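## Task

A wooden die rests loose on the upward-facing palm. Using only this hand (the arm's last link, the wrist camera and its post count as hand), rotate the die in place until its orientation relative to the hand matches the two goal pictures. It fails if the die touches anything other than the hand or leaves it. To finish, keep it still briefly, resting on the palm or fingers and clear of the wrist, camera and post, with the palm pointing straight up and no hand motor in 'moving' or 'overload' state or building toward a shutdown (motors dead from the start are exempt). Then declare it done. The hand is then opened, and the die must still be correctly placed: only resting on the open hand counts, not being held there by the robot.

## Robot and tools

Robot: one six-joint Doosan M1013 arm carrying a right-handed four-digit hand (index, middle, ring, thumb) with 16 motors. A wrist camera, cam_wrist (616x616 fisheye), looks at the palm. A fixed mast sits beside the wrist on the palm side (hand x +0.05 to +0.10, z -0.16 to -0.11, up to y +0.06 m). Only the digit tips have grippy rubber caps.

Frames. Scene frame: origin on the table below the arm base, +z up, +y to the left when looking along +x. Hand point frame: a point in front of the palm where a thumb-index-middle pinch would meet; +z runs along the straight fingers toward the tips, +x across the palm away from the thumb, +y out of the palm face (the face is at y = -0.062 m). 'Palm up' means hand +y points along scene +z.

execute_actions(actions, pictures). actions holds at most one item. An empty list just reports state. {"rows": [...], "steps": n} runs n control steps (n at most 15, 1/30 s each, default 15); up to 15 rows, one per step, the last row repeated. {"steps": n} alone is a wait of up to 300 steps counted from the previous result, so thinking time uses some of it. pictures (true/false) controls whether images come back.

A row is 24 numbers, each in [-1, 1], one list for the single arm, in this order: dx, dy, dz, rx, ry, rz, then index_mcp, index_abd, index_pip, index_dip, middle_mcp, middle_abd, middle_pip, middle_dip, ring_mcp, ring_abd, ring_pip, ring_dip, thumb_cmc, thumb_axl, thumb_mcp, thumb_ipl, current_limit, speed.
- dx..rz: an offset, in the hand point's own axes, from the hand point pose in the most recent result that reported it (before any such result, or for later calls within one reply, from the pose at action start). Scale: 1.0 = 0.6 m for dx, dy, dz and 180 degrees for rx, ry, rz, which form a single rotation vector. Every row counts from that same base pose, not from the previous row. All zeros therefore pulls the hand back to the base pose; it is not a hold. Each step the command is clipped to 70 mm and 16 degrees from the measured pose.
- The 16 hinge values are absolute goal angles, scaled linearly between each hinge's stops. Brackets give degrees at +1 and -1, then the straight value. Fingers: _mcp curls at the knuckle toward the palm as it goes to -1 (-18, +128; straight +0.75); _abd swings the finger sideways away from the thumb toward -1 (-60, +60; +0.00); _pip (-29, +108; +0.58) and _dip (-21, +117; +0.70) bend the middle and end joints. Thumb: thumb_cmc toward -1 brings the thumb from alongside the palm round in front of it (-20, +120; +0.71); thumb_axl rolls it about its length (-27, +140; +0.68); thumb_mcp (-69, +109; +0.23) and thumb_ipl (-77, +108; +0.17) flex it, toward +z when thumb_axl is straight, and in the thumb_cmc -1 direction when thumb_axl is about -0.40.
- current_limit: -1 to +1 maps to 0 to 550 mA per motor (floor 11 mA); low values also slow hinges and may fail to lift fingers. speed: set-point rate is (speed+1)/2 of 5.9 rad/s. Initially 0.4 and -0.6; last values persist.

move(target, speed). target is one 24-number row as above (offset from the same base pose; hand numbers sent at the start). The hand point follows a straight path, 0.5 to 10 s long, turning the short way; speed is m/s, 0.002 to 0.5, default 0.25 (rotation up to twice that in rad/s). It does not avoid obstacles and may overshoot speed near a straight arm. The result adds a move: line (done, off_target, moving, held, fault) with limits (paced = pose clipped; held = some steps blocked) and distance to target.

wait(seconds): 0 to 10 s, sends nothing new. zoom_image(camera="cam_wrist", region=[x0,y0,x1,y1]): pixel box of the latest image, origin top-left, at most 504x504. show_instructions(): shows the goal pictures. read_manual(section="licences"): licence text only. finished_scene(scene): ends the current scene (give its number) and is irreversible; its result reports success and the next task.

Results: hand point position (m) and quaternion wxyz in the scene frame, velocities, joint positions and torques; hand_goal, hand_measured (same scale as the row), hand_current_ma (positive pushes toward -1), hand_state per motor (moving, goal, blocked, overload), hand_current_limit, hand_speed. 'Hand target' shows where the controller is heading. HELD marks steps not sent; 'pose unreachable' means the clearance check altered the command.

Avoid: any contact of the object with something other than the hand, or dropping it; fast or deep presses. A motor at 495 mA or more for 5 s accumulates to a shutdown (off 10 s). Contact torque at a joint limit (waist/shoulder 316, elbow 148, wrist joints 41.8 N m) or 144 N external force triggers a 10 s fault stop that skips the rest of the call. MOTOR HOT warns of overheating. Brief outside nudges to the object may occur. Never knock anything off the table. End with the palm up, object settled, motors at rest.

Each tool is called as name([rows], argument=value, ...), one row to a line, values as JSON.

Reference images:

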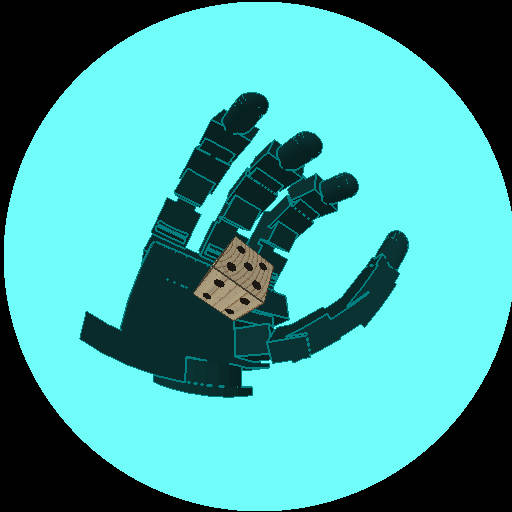

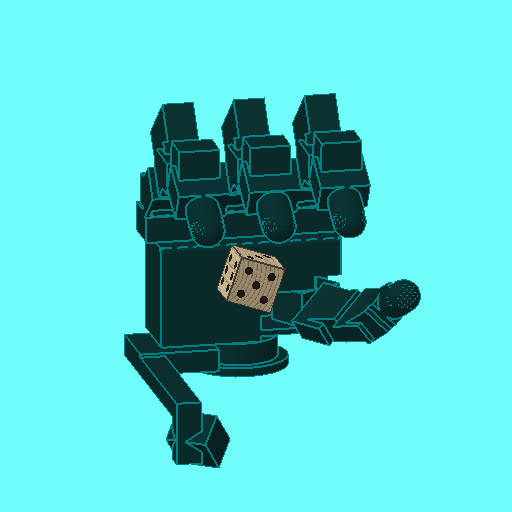

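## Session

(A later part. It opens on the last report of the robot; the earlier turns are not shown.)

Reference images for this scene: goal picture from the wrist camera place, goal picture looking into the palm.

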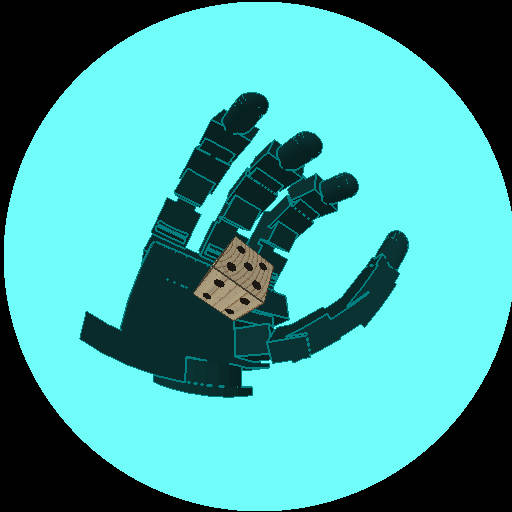

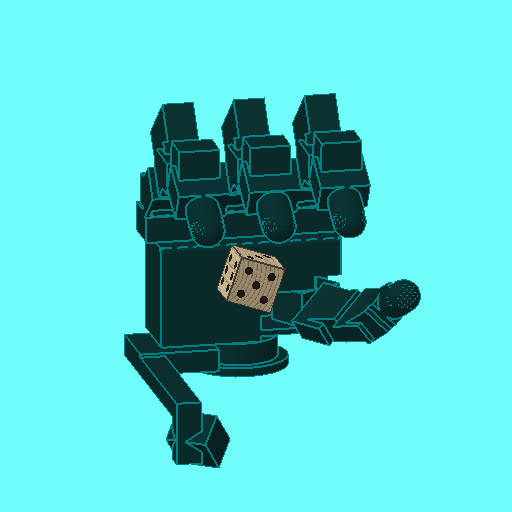

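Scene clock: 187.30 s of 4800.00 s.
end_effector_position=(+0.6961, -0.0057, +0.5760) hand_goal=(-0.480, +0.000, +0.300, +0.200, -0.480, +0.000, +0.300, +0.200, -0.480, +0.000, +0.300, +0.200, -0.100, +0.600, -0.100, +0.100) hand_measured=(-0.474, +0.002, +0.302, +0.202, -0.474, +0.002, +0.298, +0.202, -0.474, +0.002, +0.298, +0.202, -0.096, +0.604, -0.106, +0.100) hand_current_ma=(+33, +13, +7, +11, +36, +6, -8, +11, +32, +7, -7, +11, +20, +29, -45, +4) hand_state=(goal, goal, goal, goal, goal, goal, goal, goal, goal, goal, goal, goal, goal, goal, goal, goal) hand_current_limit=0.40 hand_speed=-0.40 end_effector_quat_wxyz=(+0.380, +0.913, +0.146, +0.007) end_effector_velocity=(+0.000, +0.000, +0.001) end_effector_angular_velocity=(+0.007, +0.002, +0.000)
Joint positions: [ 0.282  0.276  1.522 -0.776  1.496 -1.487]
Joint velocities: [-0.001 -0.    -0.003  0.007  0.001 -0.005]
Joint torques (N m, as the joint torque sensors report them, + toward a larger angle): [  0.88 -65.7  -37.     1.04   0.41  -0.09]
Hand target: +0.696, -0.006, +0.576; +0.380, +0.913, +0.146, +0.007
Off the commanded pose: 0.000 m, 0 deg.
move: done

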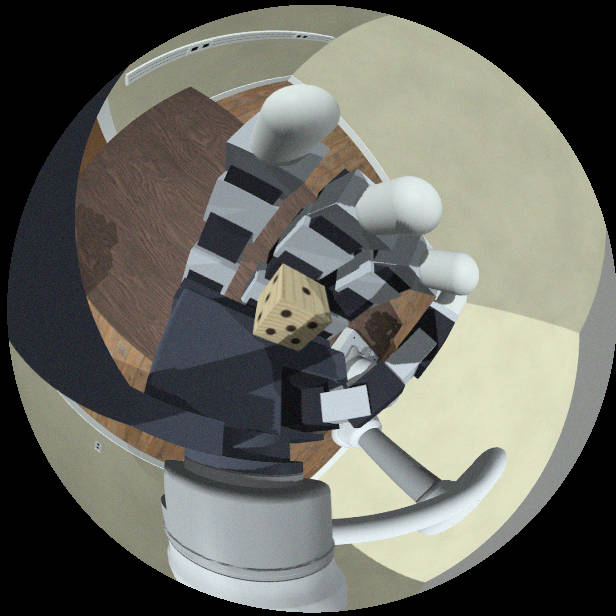

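move(target=[0,0,0,0.14,0.03,0,-0.48,0,0.3,0.2,-0.48,0,0.3,0.2,-0.48,0,0.3,0.2,-0.1,0.6,-0.1,0.1,0.4,-0.4], speed=0.15)

move(target=[0,0,0,0,0,0,-0.25,0,0.3,0.2,-0.25,0,0.3,0.2,-0.25,0,0.3,0.2,-0.1,0.6,-0.1,0.1,0.4,-0.9])

Scene clock: 198.57 s of 4800.00 s.
end_effector_position=(+0.6961, -0.0056, +0.5761) hand_goal=(-0.480, +0.000, +0.300, +0.200, -0.480, +0.000, +0.300, +0.200, -0.480, +0.000, +0.300, +0.200, -0.100, +0.600, -0.100, +0.100) hand_measured=(-0.470, +0.002, +0.302, +0.202, -0.470, +0.002, +0.300, +0.202, -0.472, +0.002, +0.300, +0.202, -0.096, +0.604, -0.106, +0.100) hand_current_ma=(+49, +13, +7, +11, +53, +6, -2, +11, +47, +7, -1, +11, +20, +25, -45, +4) hand_state=(goal, goal, goal, goal, goal, goal, goal, goal, goal, goal, goal, goal, goal, goal, goal, goal) hand_current_limit=0.40 hand_speed=-0.40 end_effector_quat_wxyz=(+0.165, +0.973, +0.161, +0.018) end_effector_velocity=(-0.000, -0.001, +0.000) end_effector_angular_velocity=(+0.008, +0.001, -0.002)
Joint positions: [ 0.178  0.231  1.413 -0.333  1.489 -1.696]
Joint velocities: [-0.004 -0.    -0.002  0.008  0.001 -0.003]
Joint torques (N m, as the joint torque sensors report them, + toward a larger angle): [ -0.68 -63.16 -39.85   2.84   0.45  -0.12]
Hand target: +0.696, -0.006, +0.576; +0.165, +0.973, +0.161, +0.018
Off the commanded pose: 0.000 m, 0 deg.
move: done

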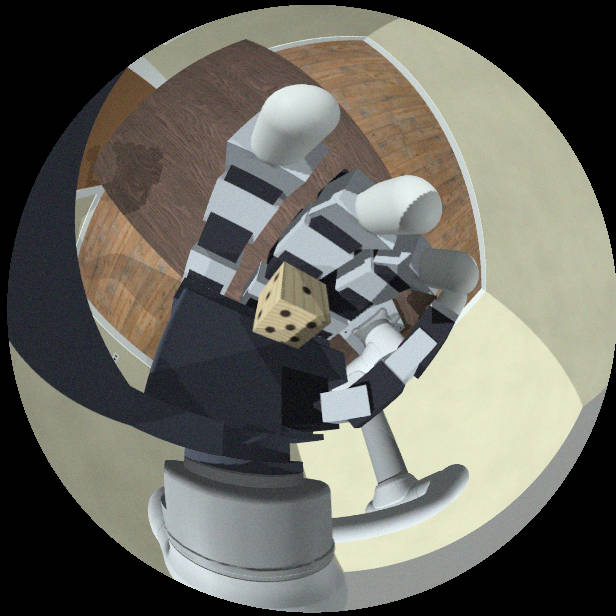

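Scene clock: 199.80 s of 4800.00 s.
end_effector_position=(+0.6961, -0.0056, +0.5761) hand_goal=(-0.250, +0.000, +0.300, +0.200, -0.250, +0.000, +0.300, +0.200, -0.250, +0.000, +0.300, +0.200, -0.100, +0.600, -0.100, +0.100) hand_measured=(-0.240, +0.002, +0.302, +0.202, -0.240, +0.002, +0.300, +0.202, -0.242, +0.002, +0.300, +0.202, -0.096, +0.604, -0.106, +0.100) hand_current_ma=(+52, +13, +7, +11, +56, +6, +2, +11, +50, +7, +1, +11, +20, +24, -45, +4) hand_state=(goal, goal, goal, goal, goal, goal, goal, goal, goal, goal, goal, goal, goal, goal, goal, goal) hand_current_limit=0.40 hand_speed=-0.90 end_effector_quat_wxyz=(+0.165, +0.973, +0.161, +0.018) end_effector_velocity=(-0.000, +0.001, -0.000) end_effector_angular_velocity=(-0.000, +0.001, +0.003)
Joint positions: [ 0.178  0.231  1.413 -0.333  1.489 -1.696]
Joint velocities: [ 0.002  0.     0.001  0.     0.    -0.002]
Joint torques (N m, as the joint torque sensors report them, + toward a larger angle): [ -1.18 -63.61 -38.59   3.05   0.13  -0.17]
Hand target: +0.696, -0.006, +0.576; +0.165, +0.973, +0.161, +0.018
Off the commanded pose: 0.000 m, 0 deg.
move: done

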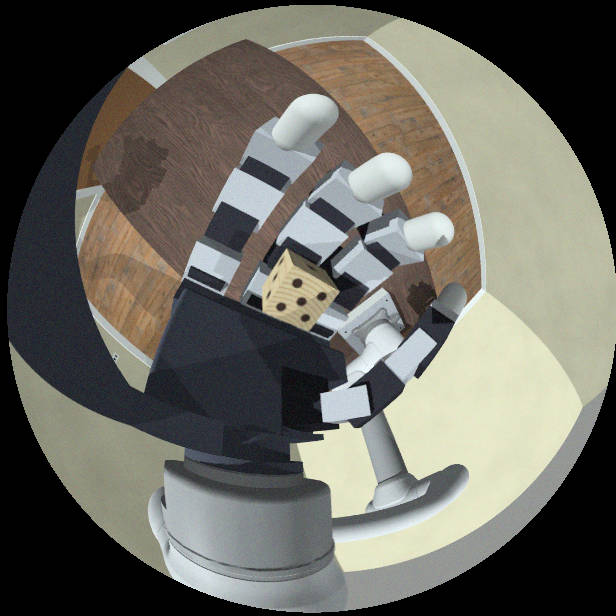

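move(target=[0,0,0,-0.11,0,0,0.03,0,0.3,0.2,0.03,0,0.3,0.2,0.03,0,0.3,0.2,-0.1,0.6,-0.1,0.1,0.4,-0.92], speed=0.15)

move(target=[0,0,0,-0.11,0,0,0.3,0,0.3,0.2,0.3,0,0.3,0.2,0.3,0,0.3,0.2,-0.1,0.6,-0.1,0.1,0.4,-0.92], speed=0.15)

Scene clock: 208.57 s of 4800.00 s.
end_effector_position=(+0.6961, -0.0056, +0.5761) hand_goal=(+0.030, +0.000, +0.300, +0.200, +0.030, +0.000, +0.300, +0.200, +0.030, +0.000, +0.300, +0.200, -0.100, +0.600, -0.100, +0.100) hand_measured=(+0.040, +0.002, +0.302, +0.202, +0.040, +0.002, +0.300, +0.202, +0.038, +0.002, +0.300, +0.202, -0.096, +0.604, -0.106, +0.100) hand_current_ma=(+52, +13, +7, +11, +56, +6, +2, +11, +50, +7, +2, +11, +20, +24, -45, +4) hand_state=(goal, goal, goal, goal, goal, goal, goal, goal, goal, goal, goal, goal, goal, goal, goal, goal) hand_current_limit=0.40 hand_speed=-0.92 end_effector_quat_wxyz=(+0.330, +0.930, +0.156, +0.045) end_effector_velocity=(-0.000, +0.000, +0.000) end_effector_angular_velocity=(+0.001, -0.001, -0.001)
Joint positions: [ 0.265  0.236  1.528 -0.687  1.412 -1.516]
Joint velocities: [ 0.     0.    -0.001  0.001  0.001  0.001]
Joint torques (N m, as the joint torque sensors report them, + toward a larger angle): [ -2.37 -63.1  -38.19   1.62   0.49  -0.11]
Hand target: +0.696, -0.006, +0.576; +0.330, +0.930, +0.156, +0.045
Off the commanded pose: 0.000 m, 0 deg.
move: done

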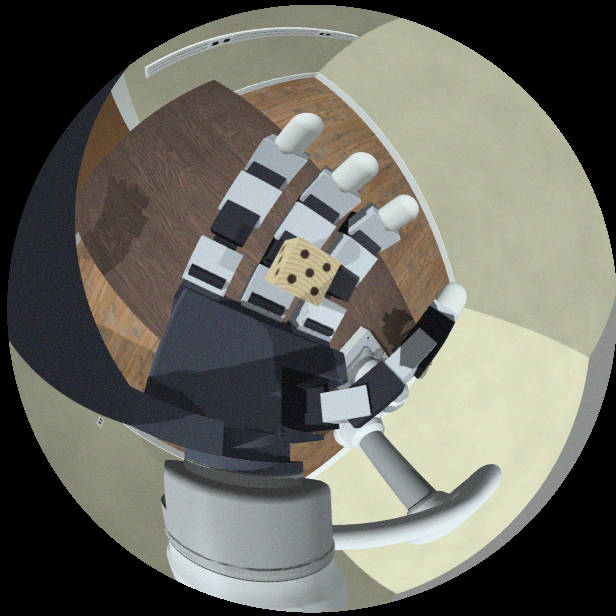

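Scene clock: 210.27 s of 4800.00 s.
end_effector_position=(+0.6960, -0.0057, +0.5760) hand_goal=(+0.300, +0.000, +0.300, +0.200, +0.300, +0.000, +0.300, +0.200, +0.300, +0.000, +0.300, +0.200, -0.100, +0.600, -0.100, +0.100) hand_measured=(+0.310, +0.002, +0.302, +0.202, +0.310, +0.002, +0.300, +0.202, +0.308, +0.002, +0.300, +0.202, -0.096, +0.604, -0.106, +0.100) hand_current_ma=(+52, +13, +7, +11, +56, +6, +2, +11, +50, +7, +2, +11, +20, +24, -45, +4) hand_state=(goal, goal, goal, goal, goal, goal, goal, goal, goal, goal, goal, goal, goal, goal, goal, goal) hand_current_limit=0.40 hand_speed=-0.92 end_effector_quat_wxyz=(+0.485, +0.860, +0.146, +0.071) end_effector_velocity=(+0.001, +0.001, +0.000) end_effector_angular_velocity=(+0.000, -0.000, +0.003)
Joint positions: [ 0.316  0.268  1.643 -1.044  1.408 -1.313]
Joint velocities: [ 0.001  0.    -0.    -0.    -0.001 -0.001]
Joint torques (N m, as the joint torque sensors report them, + toward a larger angle): [ -1.42 -62.43 -35.98   0.08   0.92  -0.18]
Hand target: +0.696, -0.006, +0.576; +0.485, +0.860, +0.146, +0.071
Off the commanded pose: 0.000 m, 0 deg.
move: done

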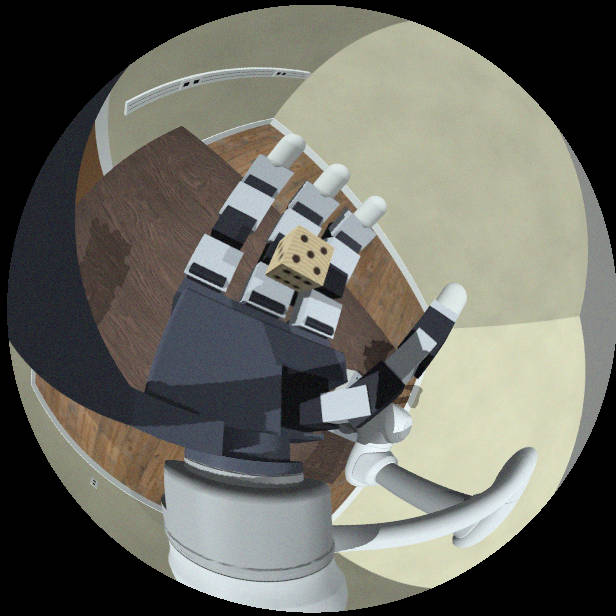

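move(target=[0,0,0,-0.172,0,0,0.4,0,0.3,0.2,0.4,0,0.3,0.2,0.4,0,0.3,0.2,-0.1,0.6,-0.1,0.1,0.4,-0.92], speed=0.12)

Scene clock: 216.70 s of 4800.00 s.
end_effector_position=(+0.6960, -0.0060, +0.5759) hand_goal=(+0.400, +0.000, +0.300, +0.200, +0.400, +0.000, +0.300, +0.200, +0.400, +0.000, +0.300, +0.200, -0.100, +0.600, -0.100, +0.100) hand_measured=(+0.410, +0.002, +0.302, +0.202, +0.410, +0.002, +0.300, +0.202, +0.408, +0.002, +0.300, +0.202, -0.096, +0.604, -0.106, +0.100) hand_current_ma=(+52, +13, +7, +11, +56, +6, +2, +11, +50, +7, +2, +11, +20, +24, -45, +4) hand_state=(goal, goal, goal, goal, goal, goal, goal, goal, goal, goal, goal, goal, goal, goal, goal, goal) hand_current_limit=0.40 hand_speed=-0.92 end_effector_quat_wxyz=(+0.696, +0.699, +0.122, +0.108) end_effector_velocity=(+0.000, +0.000, -0.000) end_effector_angular_velocity=(-0.006, -0.002, +0.001)
Joint positions: [ 0.306  0.362  1.795 -1.573  1.551 -1.021]
Joint velocities: [-0.     0.001  0.002 -0.006  0.002  0.004]
Joint torques (N m, as the joint torque sensors report them, + toward a larger angle): [ -0.58 -67.85 -30.98  -2.04   1.61  -0.08]
Hand target: +0.696, -0.006, +0.576; +0.696, +0.699, +0.122, +0.108
Off the commanded pose: 0.000 m, 0 deg.
move: done

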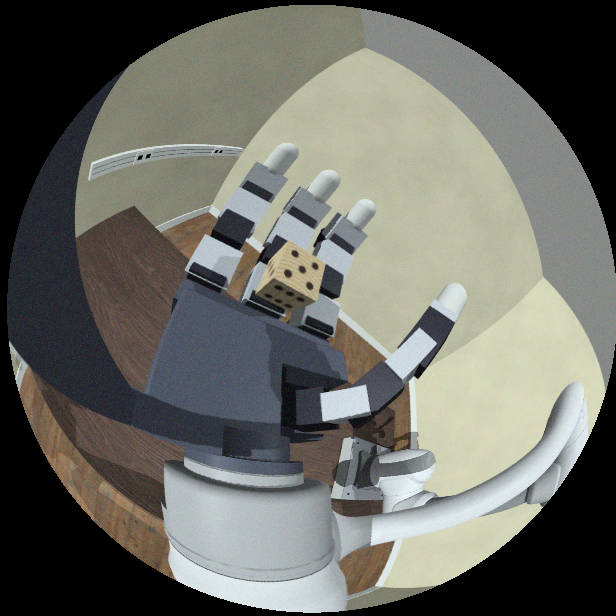

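move(target=[0,0,0,0,0,0,0.33,0,0.3,0.2,0.33,0,-0.3,-0.1,0.4,0,0.3,0.2,-0.4,0.6,-0.1,0.1,0.4,-0.8])

zoom_image(camera="cam_wrist", region=[190, 180, 420, 410])

Scene clock: 229.20 s of 4800.00 s.
end_effector_position=(+0.6960, -0.0060, +0.5759) hand_goal=(+0.330, +0.000, +0.300, +0.200, +0.330, +0.000, -0.300, -0.100, +0.400, +0.000, +0.300, +0.200, -0.400, +0.600, -0.100, +0.100) hand_measured=(+0.354, +0.002, +0.302, +0.202, +0.350, +0.002, -0.298, -0.098, +0.408, +0.002, +0.300, +0.202, -0.394, +0.604, -0.106, +0.100) hand_current_ma=(+132, +13, +7, +11, +107, +6, +15, +11, +50, +7, +2, +11, +36, +21, -45, +4) hand_state=(blocked, goal, goal, goal, goal, goal, goal, goal, goal, goal, goal, goal, goal, goal, goal, goal) hand_current_limit=0.40 hand_speed=-0.80 end_effector_quat_wxyz=(+0.696, +0.699, +0.122, +0.108) end_effector_velocity=(+0.000, +0.000, +0.000) end_effector_angular_velocity=(+0.001, -0.000, +0.001)
Joint positions: [ 0.306  0.362  1.795 -1.573  1.551 -1.021]
Joint velocities: [ 0.  0. -0.  0. -0. -0.]
Joint torques (N m, as the joint torque sensors report them, + toward a larger angle): [ -1.13 -66.81 -30.97  -1.86   1.42  -0.42]
Hand target: +0.696, -0.006, +0.576; +0.696, +0.699, +0.122, +0.108
Off the commanded pose: 0.000 m, 0 deg.
move: done

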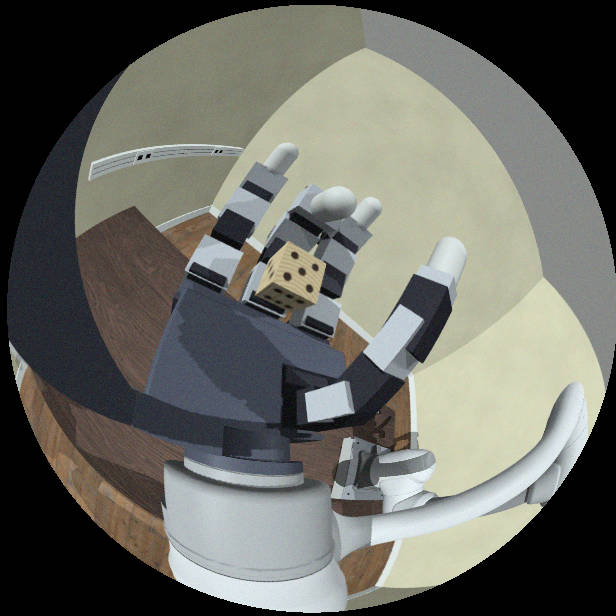

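Region (190, 180, 420, 410) of cam_wrist's 616x616 image, scaled by 2.191, with more detail than that image has.

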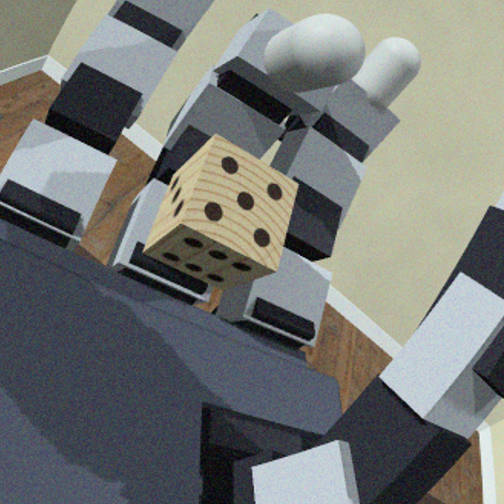

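move(target=[0,0,0,0,0,0,0.36,0,-0.75,-0.3,0.4,0,-0.3,-0.1,0.4,0,0.3,0.2,-0.4,0.6,-0.1,0.1,0.4,-0.7])

zoom_image(camera="cam_wrist", region=[190, 180, 420, 410])

Scene clock: 238.07 s of 4800.00 s.
end_effector_position=(+0.6960, -0.0060, +0.5759) hand_goal=(+0.360, +0.000, -0.750, -0.300, +0.400, +0.000, -0.300, -0.100, +0.400, +0.000, +0.300, +0.200, -0.400, +0.600, -0.100, +0.100) hand_measured=(+0.368, +0.002, -0.750, -0.298, +0.406, +0.002, -0.298, -0.098, +0.408, +0.002, +0.300, +0.202, -0.394, +0.604, -0.106, +0.100) hand_current_ma=(+47, +13, +6, +11, +35, +6, +14, +11, +50, +7, +2, +11, +36, +21, -45, +4) hand_state=(goal, goal, goal, goal, goal, goal, goal, goal, goal, goal, goal, goal, goal, goal, goal, goal) hand_current_limit=0.40 hand_speed=-0.70 end_effector_quat_wxyz=(+0.696, +0.699, +0.122, +0.108) end_effector_velocity=(-0.000, +0.001, -0.000) end_effector_angular_velocity=(+0.000, +0.001, +0.002)
Joint positions: [ 0.306  0.362  1.795 -1.573  1.551 -1.021]
Joint velocities: [ 0.002 -0.     0.001  0.    -0.     0.   ]
Joint torques (N m, as the joint torque sensors report them, + toward a larger angle): [ -2.38 -67.36 -30.33  -1.97   1.56  -0.07]
Hand target: +0.696, -0.006, +0.576; +0.696, +0.699, +0.122, +0.108
Off the commanded pose: 0.000 m, 0 deg.
move: done

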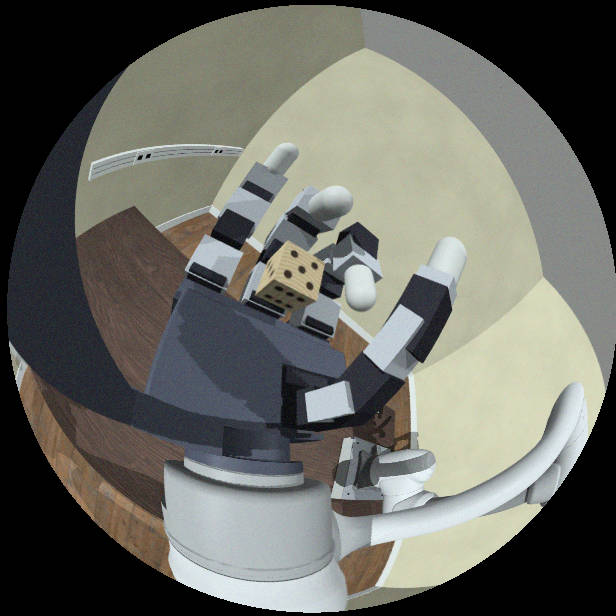

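Region (190, 180, 420, 410) of cam_wrist's 616x616 image, scaled by 2.191, with more detail than that image has.

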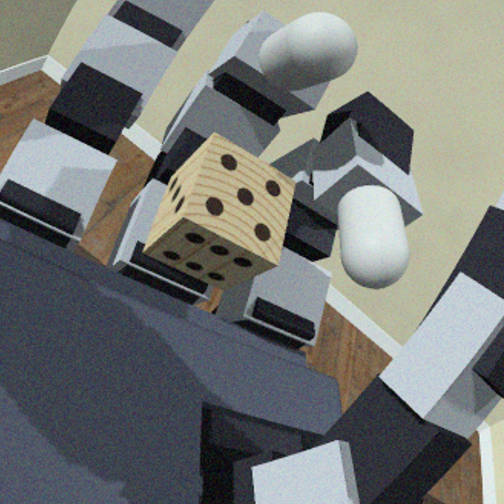

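move(target=[0,0,0,0,0,0,0.15,0,-0.3,-0.1,0.45,0,-0.3,-0.1,0.2,0,0.0,0.2,-0.4,0.6,-0.1,0.1,0.4,-0.8])

zoom_image(camera="cam_wrist", region=[190, 180, 420, 410])

Scene clock: 249.10 s of 4800.00 s.
end_effector_position=(+0.6960, -0.0060, +0.5759) hand_goal=(+0.150, +0.000, -0.300, -0.100, +0.450, +0.000, -0.300, -0.100, +0.200, +0.000, +0.000, +0.200, -0.400, +0.600, -0.100, +0.100) hand_measured=(+0.166, +0.002, -0.304, -0.104, +0.456, +0.002, -0.298, -0.098, +0.218, +0.002, +0.004, +0.202, -0.394, +0.604, -0.106, +0.100) hand_current_ma=(+81, +13, -23, -20, +36, +6, +14, +11, +103, +7, +20, +11, +36, +21, -45, +4) hand_state=(goal, goal, goal, goal, goal, goal, goal, goal, goal, goal, goal, goal, goal, goal, goal, goal) hand_current_limit=0.40 hand_speed=-0.80 end_effector_quat_wxyz=(+0.696, +0.699, +0.122, +0.108) end_effector_velocity=(+0.000, +0.000, -0.000) end_effector_angular_velocity=(-0.001, +0.001, +0.001)
Joint positions: [ 0.306  0.362  1.795 -1.573  1.551 -1.021]
Joint velocities: [-0.     0.     0.001 -0.001 -0.001 -0.   ]
Joint torques (N m, as the joint torque sensors report them, + toward a larger angle): [ -2.41 -65.83 -30.84  -2.1    1.64  -0.44]
Hand target: +0.696, -0.006, +0.576; +0.696, +0.699, +0.122, +0.108
Off the commanded pose: 0.000 m, 0 deg.
move: done

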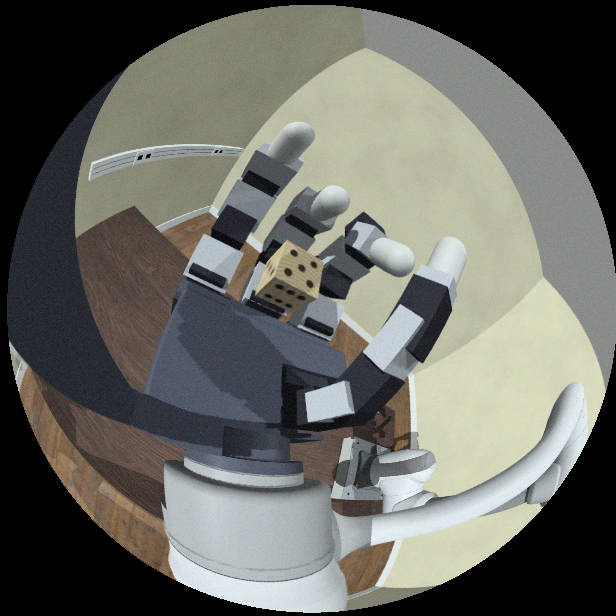

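Region (190, 180, 420, 410) of cam_wrist's 616x616 image, scaled by 2.191, with more detail than that image has.

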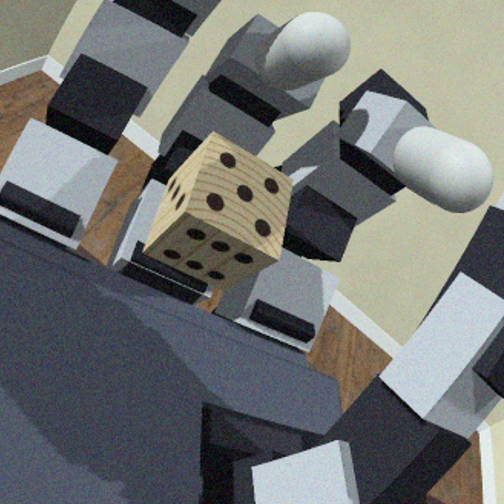

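move(target=[0,0,0,-0.07,0,0,0.5,0,-0.3,-0.1,0.45,0,-0.3,-0.1,0.2,0,0.0,0.2,-0.4,0.6,-0.1,0.1,0.4,-0.7], speed=0.1)

zoom_image(camera="cam_wrist", region=[190, 180, 420, 410])

Scene clock: 259.53 s of 4800.00 s.
end_effector_position=(+0.6960, -0.0061, +0.5760) hand_goal=(+0.500, +0.000, -0.300, -0.100, +0.450, +0.000, -0.300, -0.100, +0.200, +0.000, +0.000, +0.200, -0.400, +0.600, -0.100, +0.100) hand_measured=(+0.506, +0.002, -0.302, -0.104, +0.456, +0.002, -0.298, -0.098, +0.214, +0.002, +0.002, +0.202, -0.394, +0.604, -0.106, +0.100) hand_current_ma=(+36, +13, -13, -19, +37, +6, +13, +11, +83, +7, +14, +11, +35, +21, -39, +4) hand_state=(goal, goal, goal, goal, goal, goal, goal, goal, goal, goal, goal, goal, goal, goal, goal, goal) hand_current_limit=0.40 hand_speed=-0.70 end_effector_quat_wxyz=(+0.769, +0.619, +0.109, +0.120) end_effector_velocity=(-0.000, +0.000, -0.000) end_effector_angular_velocity=(-0.006, -0.001, +0.001)
Joint positions: [ 0.271  0.411  1.838 -1.773  1.655 -0.932]
Joint velocities: [-0.001  0.001  0.002 -0.006  0.003  0.002]
Joint torques (N m, as the joint torque sensors report them, + toward a larger angle): [ -1.48 -71.31 -27.61  -2.45   1.36  -0.19]
Hand target: +0.696, -0.006, +0.576; +0.769, +0.619, +0.109, +0.120
Off the commanded pose: 0.000 m, 0 deg.
move: done

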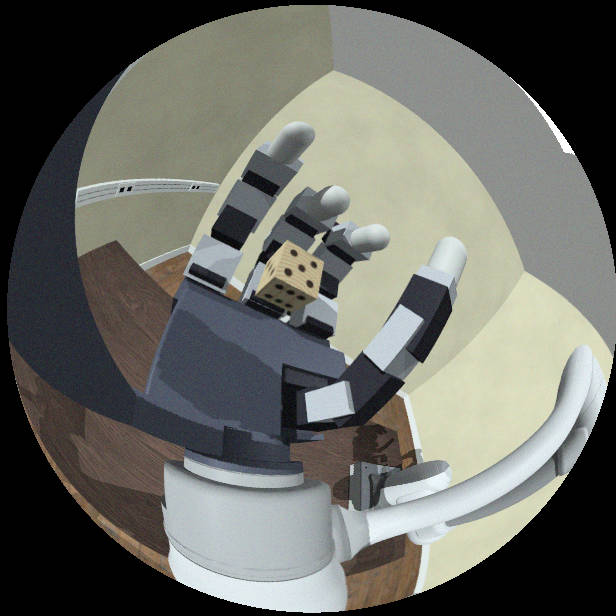

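Region (190, 180, 420, 410) of cam_wrist's 616x616 image, scaled by 2.191, with more detail than that image has.

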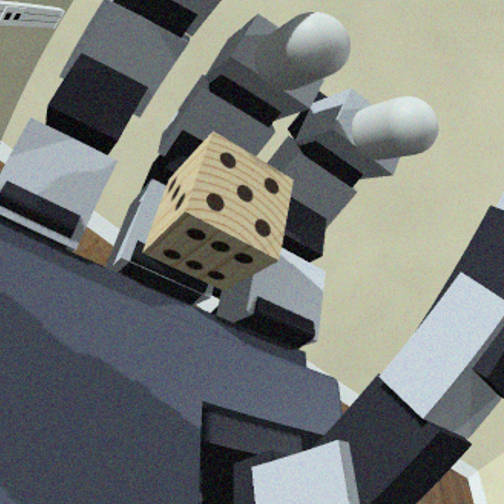

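move(target=[0,0,0,0.04,0,0.09,0.47,0,-0.5,-0.2,0.45,0,-0.3,-0.1,0.2,0,0.0,0.2,-0.2,0.68,-0.5,0.1,0.4,-0.7], speed=0.1)

Scene clock: 270.47 s of 4800.00 s.
end_effector_position=(+0.6960, -0.0060, +0.5759) hand_goal=(+0.470, +0.000, -0.500, -0.200, +0.450, +0.000, -0.300, -0.100, +0.200, +0.000, +0.000, +0.200, -0.200, +0.680, -0.500, +0.100) hand_measured=(+0.488, +0.002, -0.498, -0.198, +0.456, +0.002, -0.298, -0.098, +0.214, +0.002, +0.002, +0.202, -0.198, +0.682, -0.502, +0.100) hand_current_ma=(+98, +13, +9, +11, +37, +6, +13, +11, +83, +7, +13, +11, +15, +9, -14, +4) hand_state=(goal, goal, goal, goal, goal, goal, goal, goal, goal, goal, goal, goal, goal, goal, goal, goal) hand_current_limit=0.40 hand_speed=-0.70 end_effector_quat_wxyz=(+0.704, +0.675, +0.028, +0.220) end_effector_velocity=(+0.000, +0.002, +0.000) end_effector_angular_velocity=(+0.004, -0.005, +0.003)
Joint positions: [ 0.296  0.4    1.77  -1.669  1.579 -0.726]
Joint velocities: [ 0.003 -0.    -0.002  0.002 -0.001  0.004]
Joint torques (N m, as the joint torque sensors report them, + toward a larger angle): [ -1.79 -71.54 -29.54  -2.22   1.58  -0.28]
Hand target: +0.696, -0.006, +0.576; +0.704, +0.675, +0.028, +0.220
Off the commanded pose: 0.000 m, 0 deg.
move: done

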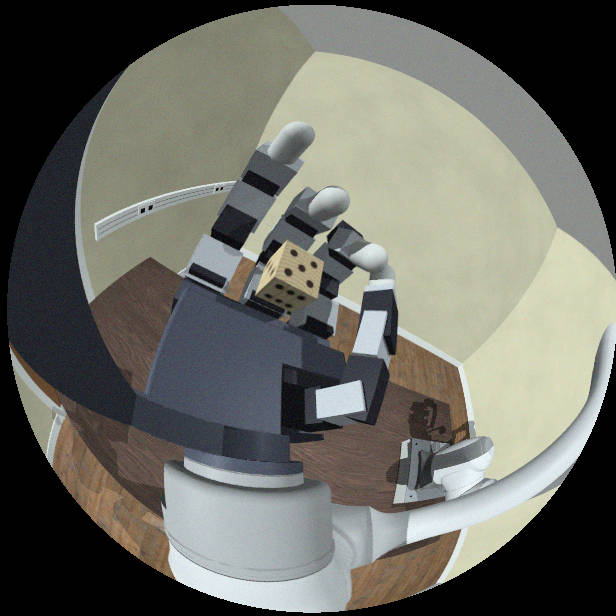

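Raising the middle knuckle slightly to shed the die toward the index.

move(target=[0,0,0,0,0,0.04,0.52,0,-0.5,-0.2,0.36,0,-0.3,-0.1,0.2,0,0.0,0.2,-0.2,0.68,-0.5,0.1,0.4,-0.8], speed=0.1)

zoom_image(camera="cam_wrist", region=[190, 180, 420, 410])

Scene clock: 277.70 s of 4800.00 s.
end_effector_position=(+0.6960, -0.0060, +0.5759) hand_goal=(+0.520, +0.000, -0.500, -0.200, +0.360, +0.000, -0.300, -0.100, +0.200, +0.000, +0.000, +0.200, -0.200, +0.680, -0.500, +0.100) hand_measured=(+0.526, +0.002, -0.498, -0.198, +0.378, +0.002, -0.298, -0.098, +0.214, +0.002, +0.002, +0.202, -0.196, +0.682, -0.502, +0.100) hand_current_ma=(+30, +13, +9, +11, +93, +6, +13, +11, +83, +7, +13, +11, +18, +12, -14, +4) hand_state=(goal, goal, goal, goal, goal, goal, goal, goal, goal, goal, goal, goal, goal, goal, goal, goal) hand_current_limit=0.40 hand_speed=-0.80 end_effector_quat_wxyz=(+0.689, +0.675, -0.014, +0.264) end_effector_velocity=(-0.000, +0.000, -0.001) end_effector_angular_velocity=(+0.003, -0.004, +0.001)
Joint positions: [ 0.297  0.407  1.746 -1.668  1.578 -0.617]
Joint velocities: [ 0.001  0.    -0.001  0.001 -0.001  0.004]
Joint torques (N m, as the joint torque sensors report them, + toward a larger angle): [ -0.79 -71.72 -30.42  -2.31   1.36  -0.31]
Hand target: +0.696, -0.006, +0.576; +0.689, +0.675, -0.014, +0.264
Off the commanded pose: 0.000 m, 0 deg.
move: done

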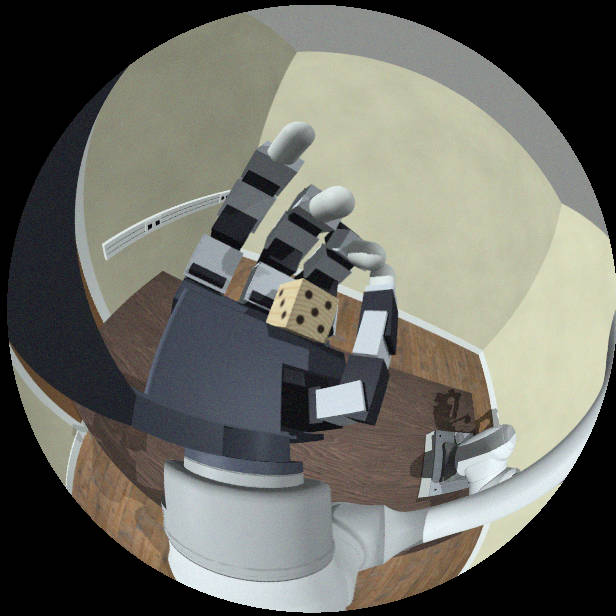

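Region (190, 180, 420, 410) of cam_wrist's 616x616 image, scaled by 2.191, with more detail than that image has.

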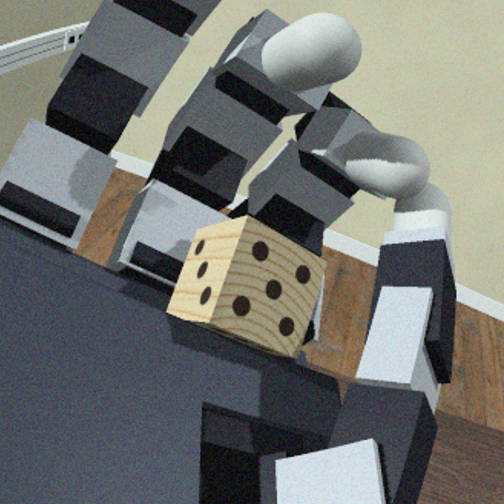

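move(target=[0,0,0,0,0,-0.15,0.2,0,0.0,0.2,0.2,0,0,0.2,0.2,0,0.0,0.2,-0.2,0.68,-0.2,0.1,0.4,-0.8], speed=0.15)

move(target=[0,0,0,0,0,0,-0.48,0,0.3,0.2,-0.48,0,0.3,0.2,-0.48,0,0.3,0.2,-0.2,0.68,-0.1,0.1,0.4,-0.6])

Scene clock: 311.50 s of 4800.00 s.
end_effector_position=(+0.6960, -0.0060, +0.5760) hand_goal=(+0.200, +0.000, +0.000, +0.200, +0.200, +0.000, +0.000, +0.200, +0.200, +0.000, +0.000, +0.200, -0.200, +0.680, -0.200, +0.100) hand_measured=(+0.218, +0.002, -0.002, +0.196, +0.216, +0.002, -0.002, +0.196, +0.214, +0.002, +0.002, +0.202, -0.196, +0.682, -0.208, +0.100) hand_current_ma=(+95, +13, -13, -17, +85, +6, -14, -17, +83, +7, +13, +11, +21, +12, -52, +4) hand_state=(goal, goal, goal, goal, goal, goal, goal, goal, goal, goal, goal, goal, goal, goal, goal, goal) hand_current_limit=0.40 hand_speed=-0.80 end_effector_quat_wxyz=(+0.731, +0.660, +0.144, +0.096) end_effector_velocity=(+0.000, -0.002, +0.000) end_effector_angular_velocity=(-0.003, +0.007, -0.003)
Joint positions: [ 0.292  0.371  1.836 -1.671  1.58  -1.035]
Joint velocities: [-0.003 -0.001  0.001 -0.    -0.    -0.007]
Joint torques (N m, as the joint torque sensors report them, + toward a larger angle): [ -2.04 -67.69 -30.39  -2.21   1.7   -0.04]
Hand target: +0.696, -0.006, +0.576; +0.731, +0.660, +0.144, +0.096
Off the commanded pose: 0.000 m, 0 deg.
move: done

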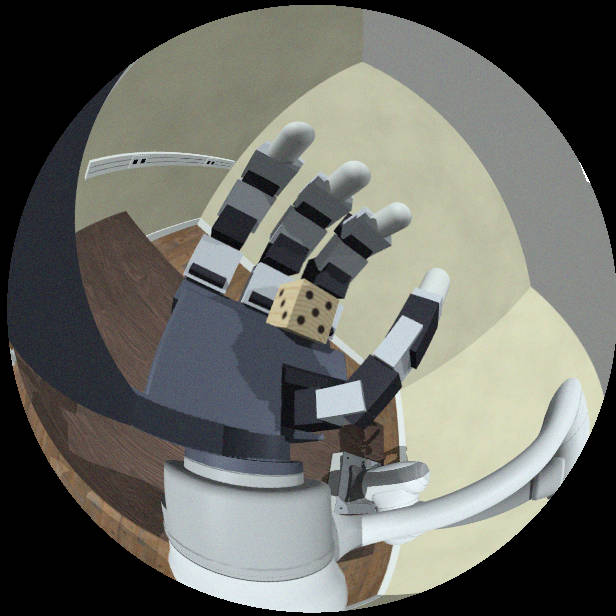

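Scene clock: 312.53 s of 4800.00 s.
end_effector_position=(+0.6960, -0.0060, +0.5760) hand_goal=(-0.480, +0.000, +0.300, +0.200, -0.480, +0.000, +0.300, +0.200, -0.480, +0.000, +0.300, +0.200, -0.200, +0.680, -0.100, +0.100) hand_measured=(-0.472, +0.000, +0.298, +0.196, -0.314, -0.004, +0.296, +0.196, -0.478, +0.002, +0.298, +0.202, -0.196, +0.682, -0.108, +0.100) hand_current_ma=(+44, +4, -14, -17, +385, -22, -16, -17, +8, +7, -14, +11, +21, +12, -47, +4) hand_state=(goal, goal, goal, goal, blocked, goal, goal, goal, goal, goal, goal, goal, goal, goal, goal, goal) hand_current_limit=0.40 hand_speed=-0.60 end_effector_quat_wxyz=(+0.731, +0.660, +0.144, +0.096) end_effector_velocity=(+0.000, +0.001, -0.001) end_effector_angular_velocity=(+0.000, +0.001, +0.003)
Joint positions: [ 0.292  0.371  1.836 -1.671  1.58  -1.035]
Joint velocities: [ 0.002  0.     0.001 -0.    -0.001  0.001]
Joint torques (N m, as the joint torque sensors report them, + toward a larger angle): [ -1.18 -65.78 -29.58  -2.11   1.55  -0.07]
Hand target: +0.696, -0.006, +0.576; +0.731, +0.660, +0.144, +0.096
Off the commanded pose: 0.000 m, 0 deg.
move: done

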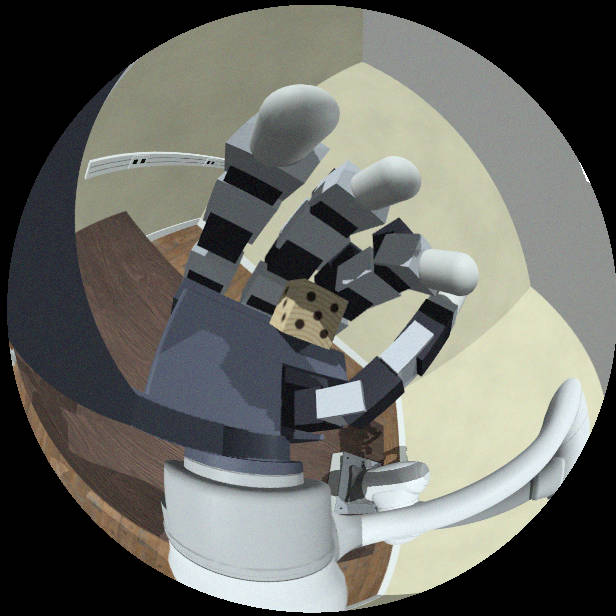

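move(target=[0,0,0,0.05,0,0,0.5,0,0.1,0.2,0.5,0,0.1,0.2,0.3,0,0.1,0.2,-0.2,0.68,-0.1,0.1,0.4,-0.7], speed=0.1)

zoom_image(camera="cam_wrist", region=[190, 180, 420, 410])

Scene clock: 335.73 s of 4800.00 s.
end_effector_position=(+0.6960, -0.0059, +0.5760) hand_goal=(+0.500, +0.000, +0.100, +0.200, +0.500, +0.000, +0.100, +0.200, +0.300, +0.000, +0.100, +0.200, -0.200, +0.680, -0.100, +0.100) hand_measured=(+0.508, +0.000, +0.102, +0.198, +0.508, -0.004, +0.102, +0.198, +0.306, +0.002, +0.102, +0.202, -0.196, +0.682, -0.108, +0.100) hand_current_ma=(+48, +4, +9, -13, +46, -18, +12, -13, +39, +7, +9, +11, +21, +12, -47, +4) hand_state=(goal, goal, goal, goal, goal, goal, goal, goal, goal, goal, goal, goal, goal, goal, goal, goal) hand_current_limit=0.40 hand_speed=-0.70 end_effector_quat_wxyz=(+0.677, +0.715, +0.151, +0.084) end_effector_velocity=(+0.000, -0.001, -0.000) end_effector_angular_velocity=(+0.001, +0.001, -0.001)
Joint positions: [ 0.313  0.34   1.796 -1.519  1.519 -1.108]
Joint velocities: [-0.001  0.    -0.     0.001 -0.001 -0.001]
Joint torques (N m, as the joint torque sensors report them, + toward a larger angle): [ -0.53 -67.07 -31.11  -1.75   1.32  -0.15]
Hand target: +0.696, -0.006, +0.576; +0.677, +0.715, +0.151, +0.084
Off the commanded pose: 0.000 m, 0 deg.
move: done

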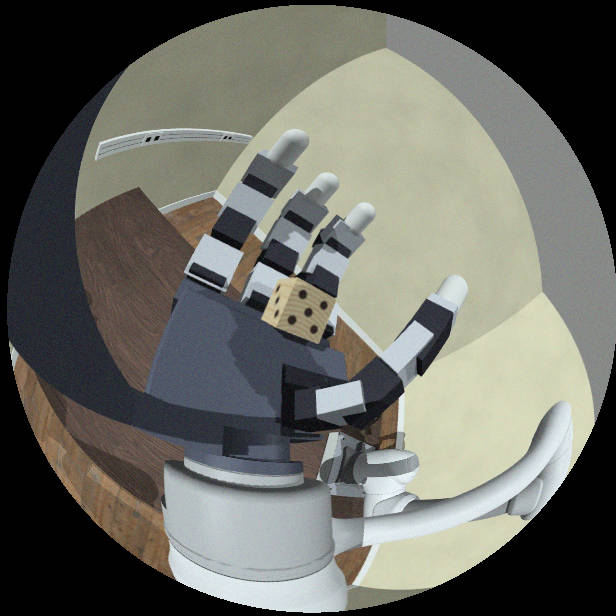

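Region (190, 180, 420, 410) of cam_wrist's 616x616 image, scaled by 2.191, with more detail than that image has.

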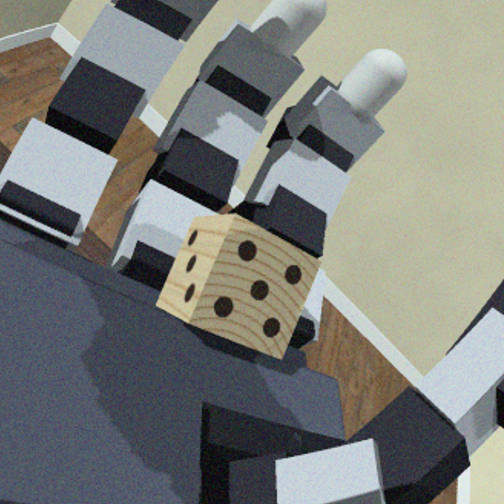

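move(target=[0,0,0,0.16,0,0.02,0.32,0,0.1,0.2,0.32,0,0.1,0.2,0.3,0,0.1,0.2,-0.2,0.68,-0.1,0.1,0.4,-0.85], speed=0.12)

Scene clock: 349.07 s of 4800.00 s.
end_effector_position=(+0.6960, -0.0057, +0.5760) hand_goal=(+0.320, +0.000, +0.100, +0.200, +0.320, +0.000, +0.100, +0.200, +0.300, +0.000, +0.100, +0.200, -0.200, +0.680, -0.100, +0.100) hand_measured=(+0.346, +0.000, +0.102, +0.198, +0.344, -0.002, +0.102, +0.198, +0.308, +0.002, +0.102, +0.202, -0.196, +0.682, -0.108, +0.100) hand_current_ma=(+135, +4, +9, -13, +129, -15, +12, -13, +49, +7, +9, +11, +21, +12, -47, +4) hand_state=(blocked, goal, goal, goal, blocked, goal, goal, goal, goal, goal, goal, goal, goal, goal, goal, goal) hand_current_limit=0.40 hand_speed=-0.85 end_effector_quat_wxyz=(+0.476, +0.865, +0.145, +0.065) end_effector_velocity=(+0.000, +0.001, +0.000) end_effector_angular_velocity=(+0.008, +0.001, +0.001)
Joint positions: [ 0.314  0.268  1.631 -1.018  1.415 -1.329]
Joint velocities: [ 0.    -0.001 -0.004  0.008 -0.001 -0.004]
Joint torques (N m, as the joint torque sensors report them, + toward a larger angle): [ -2.33 -63.87 -36.52  -0.3    0.94  -0.01]
Hand target: +0.696, -0.006, +0.576; +0.475, +0.865, +0.145, +0.065
Off the commanded pose: 0.000 m, 0 deg.
move: done

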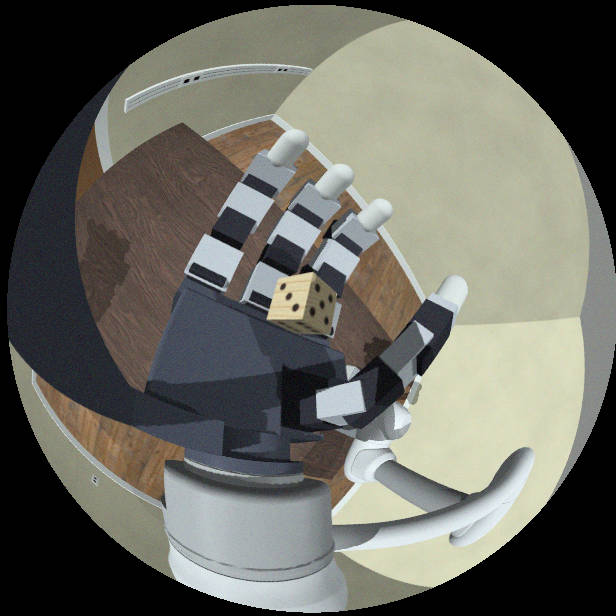

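zoom_image(camera="cam_wrist", region=[220, 220, 400, 400])

Region (220, 220, 400, 400) of cam_wrist's 616x616 image, scaled by 2.800, with more detail than that image has.

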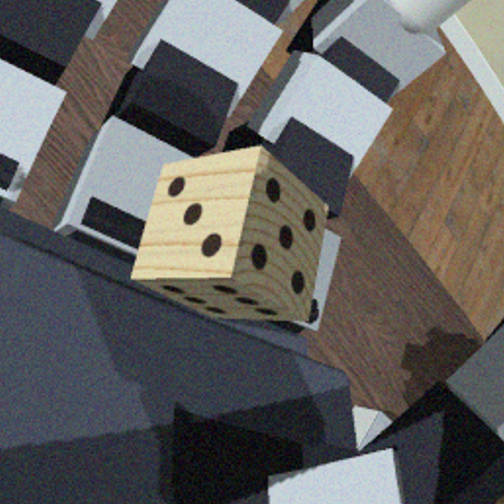

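move(target=[0,0,0,-0.04,0.02,-0.05,0.3,0,0.1,0.2,0.48,0,0.1,0.2,0.2,0,0.1,0.2,-0.2,0.68,-0.1,0.1,0.4,-0.85], speed=0.1)

zoom_image(camera="cam_wrist", region=[200, 200, 400, 400])

Scene clock: 364.13 s of 4800.00 s.
end_effector_position=(+0.6960, -0.0057, +0.5760) hand_goal=(+0.300, +0.000, +0.100, +0.200, +0.480, +0.000, +0.100, +0.200, +0.200, +0.000, +0.100, +0.200, -0.200, +0.680, -0.100, +0.100) hand_measured=(+0.328, +0.000, +0.102, +0.198, +0.488, -0.002, +0.102, +0.198, +0.222, +0.002, +0.102, +0.202, -0.196, +0.682, -0.108, +0.100) hand_current_ma=(+145, +4, +9, -13, +48, -15, +12, -12, +135, +7, +9, +11, +21, +12, -47, +4) hand_state=(blocked, goal, goal, goal, goal, goal, goal, goal, blocked, goal, goal, goal, goal, goal, goal, goal) hand_current_limit=0.40 hand_speed=-0.85 end_effector_quat_wxyz=(+0.528, +0.817, +0.222, +0.064) end_effector_velocity=(-0.000, +0.001, -0.000) end_effector_angular_velocity=(-0.003, +0.000, +0.005)
Joint positions: [ 0.324  0.238  1.732 -1.165  1.356 -1.392]
Joint velocities: [ 0.002 -0.001  0.003 -0.004 -0.002  0.   ]
Joint torques (N m, as the joint torque sensors report them, + toward a larger angle): [ -0.8  -59.54 -35.22   0.     0.73  -0.36]
Hand target: +0.696, -0.006, +0.576; +0.528, +0.817, +0.223, +0.064
Off the commanded pose: 0.000 m, 0 deg.
move: done

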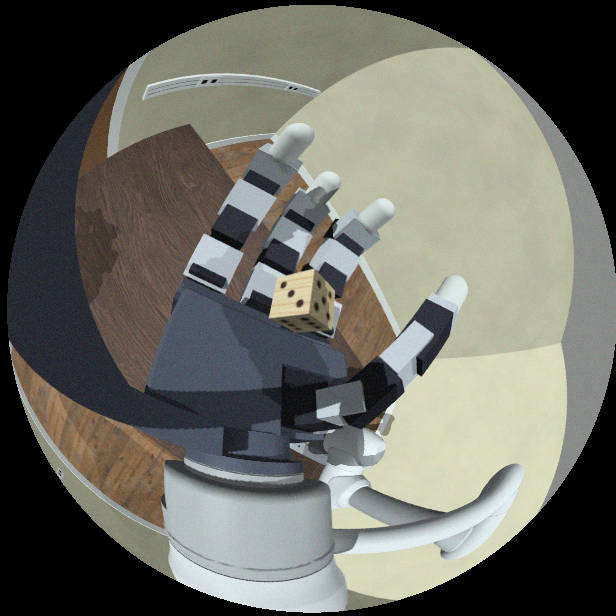

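Region (200, 200, 400, 400) of cam_wrist's 616x616 image, scaled by 2.520, with more detail than that image has.

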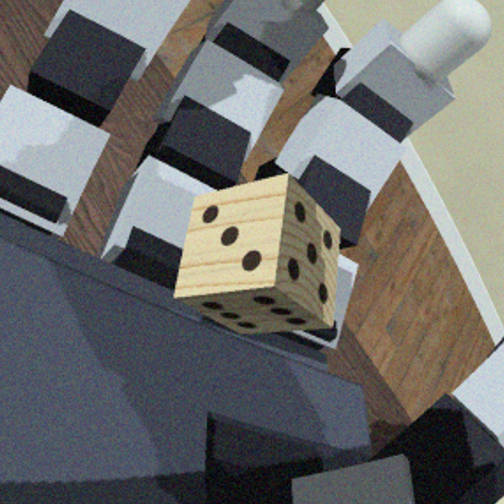

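move(target=[0,0,0,-0.04,0,-0.04,0.1,0,0.1,0.2,0.62,0,-0.1,0.1,0.1,0,0.1,0.2,-0.3,0.68,-0.3,0.1,0.4,-0.85], speed=0.1)

zoom_image(camera="cam_wrist", region=[200, 200, 400, 400])

Scene clock: 373.40 s of 4800.00 s.
end_effector_position=(+0.6960, -0.0058, +0.5760) hand_goal=(+0.100, +0.000, +0.100, +0.200, +0.620, +0.000, -0.100, +0.100, +0.100, +0.000, +0.100, +0.200, -0.300, +0.680, -0.300, +0.100) hand_measured=(+0.124, +0.000, +0.102, +0.198, +0.628, -0.002, -0.092, +0.102, +0.120, +0.002, +0.102, +0.202, -0.296, +0.682, -0.304, +0.100) hand_current_ma=(+126, +4, +9, -13, +48, -15, +43, +15, +120, +7, +9, +11, +26, +12, -23, +3) hand_state=(blocked, goal, goal, goal, goal, goal, goal, goal, blocked, goal, goal, goal, goal, goal, goal, goal) hand_current_limit=0.40 hand_speed=-0.85 end_effector_quat_wxyz=(+0.581, +0.767, +0.269, +0.044) end_effector_velocity=(+0.000, +0.001, -0.000) end_effector_angular_velocity=(-0.005, +0.002, +0.005)
Joint positions: [ 0.325  0.234  1.802 -1.305  1.355 -1.426]
Joint velocities: [ 0.001 -0.     0.003 -0.005 -0.001 -0.002]
Joint torques (N m, as the joint torque sensors report them, + toward a larger angle): [ -0.82 -57.85 -34.15  -0.75   0.98  -0.21]
Hand target: +0.696, -0.006, +0.576; +0.581, +0.767, +0.269, +0.044
Off the commanded pose: 0.000 m, 0 deg.
move: done

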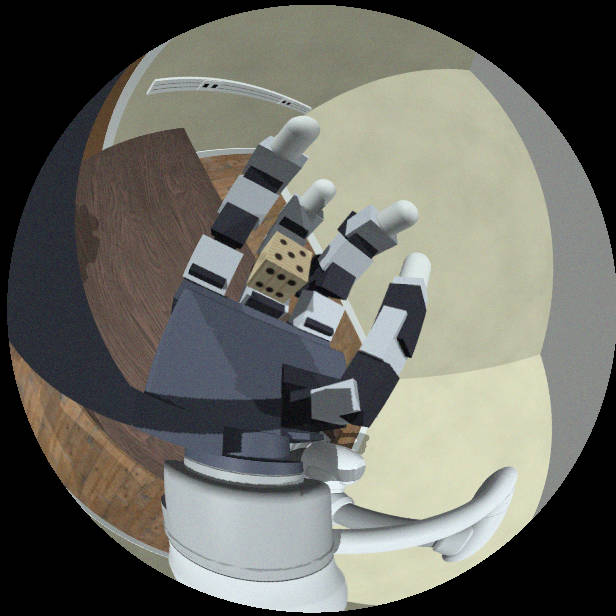

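Region (200, 200, 400, 400) of cam_wrist's 616x616 image, scaled by 2.520, with more detail than that image has.

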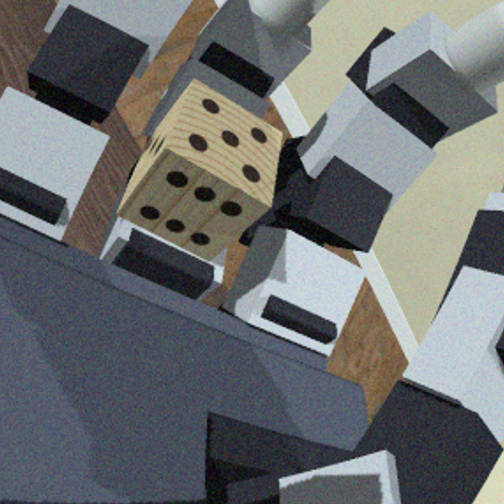

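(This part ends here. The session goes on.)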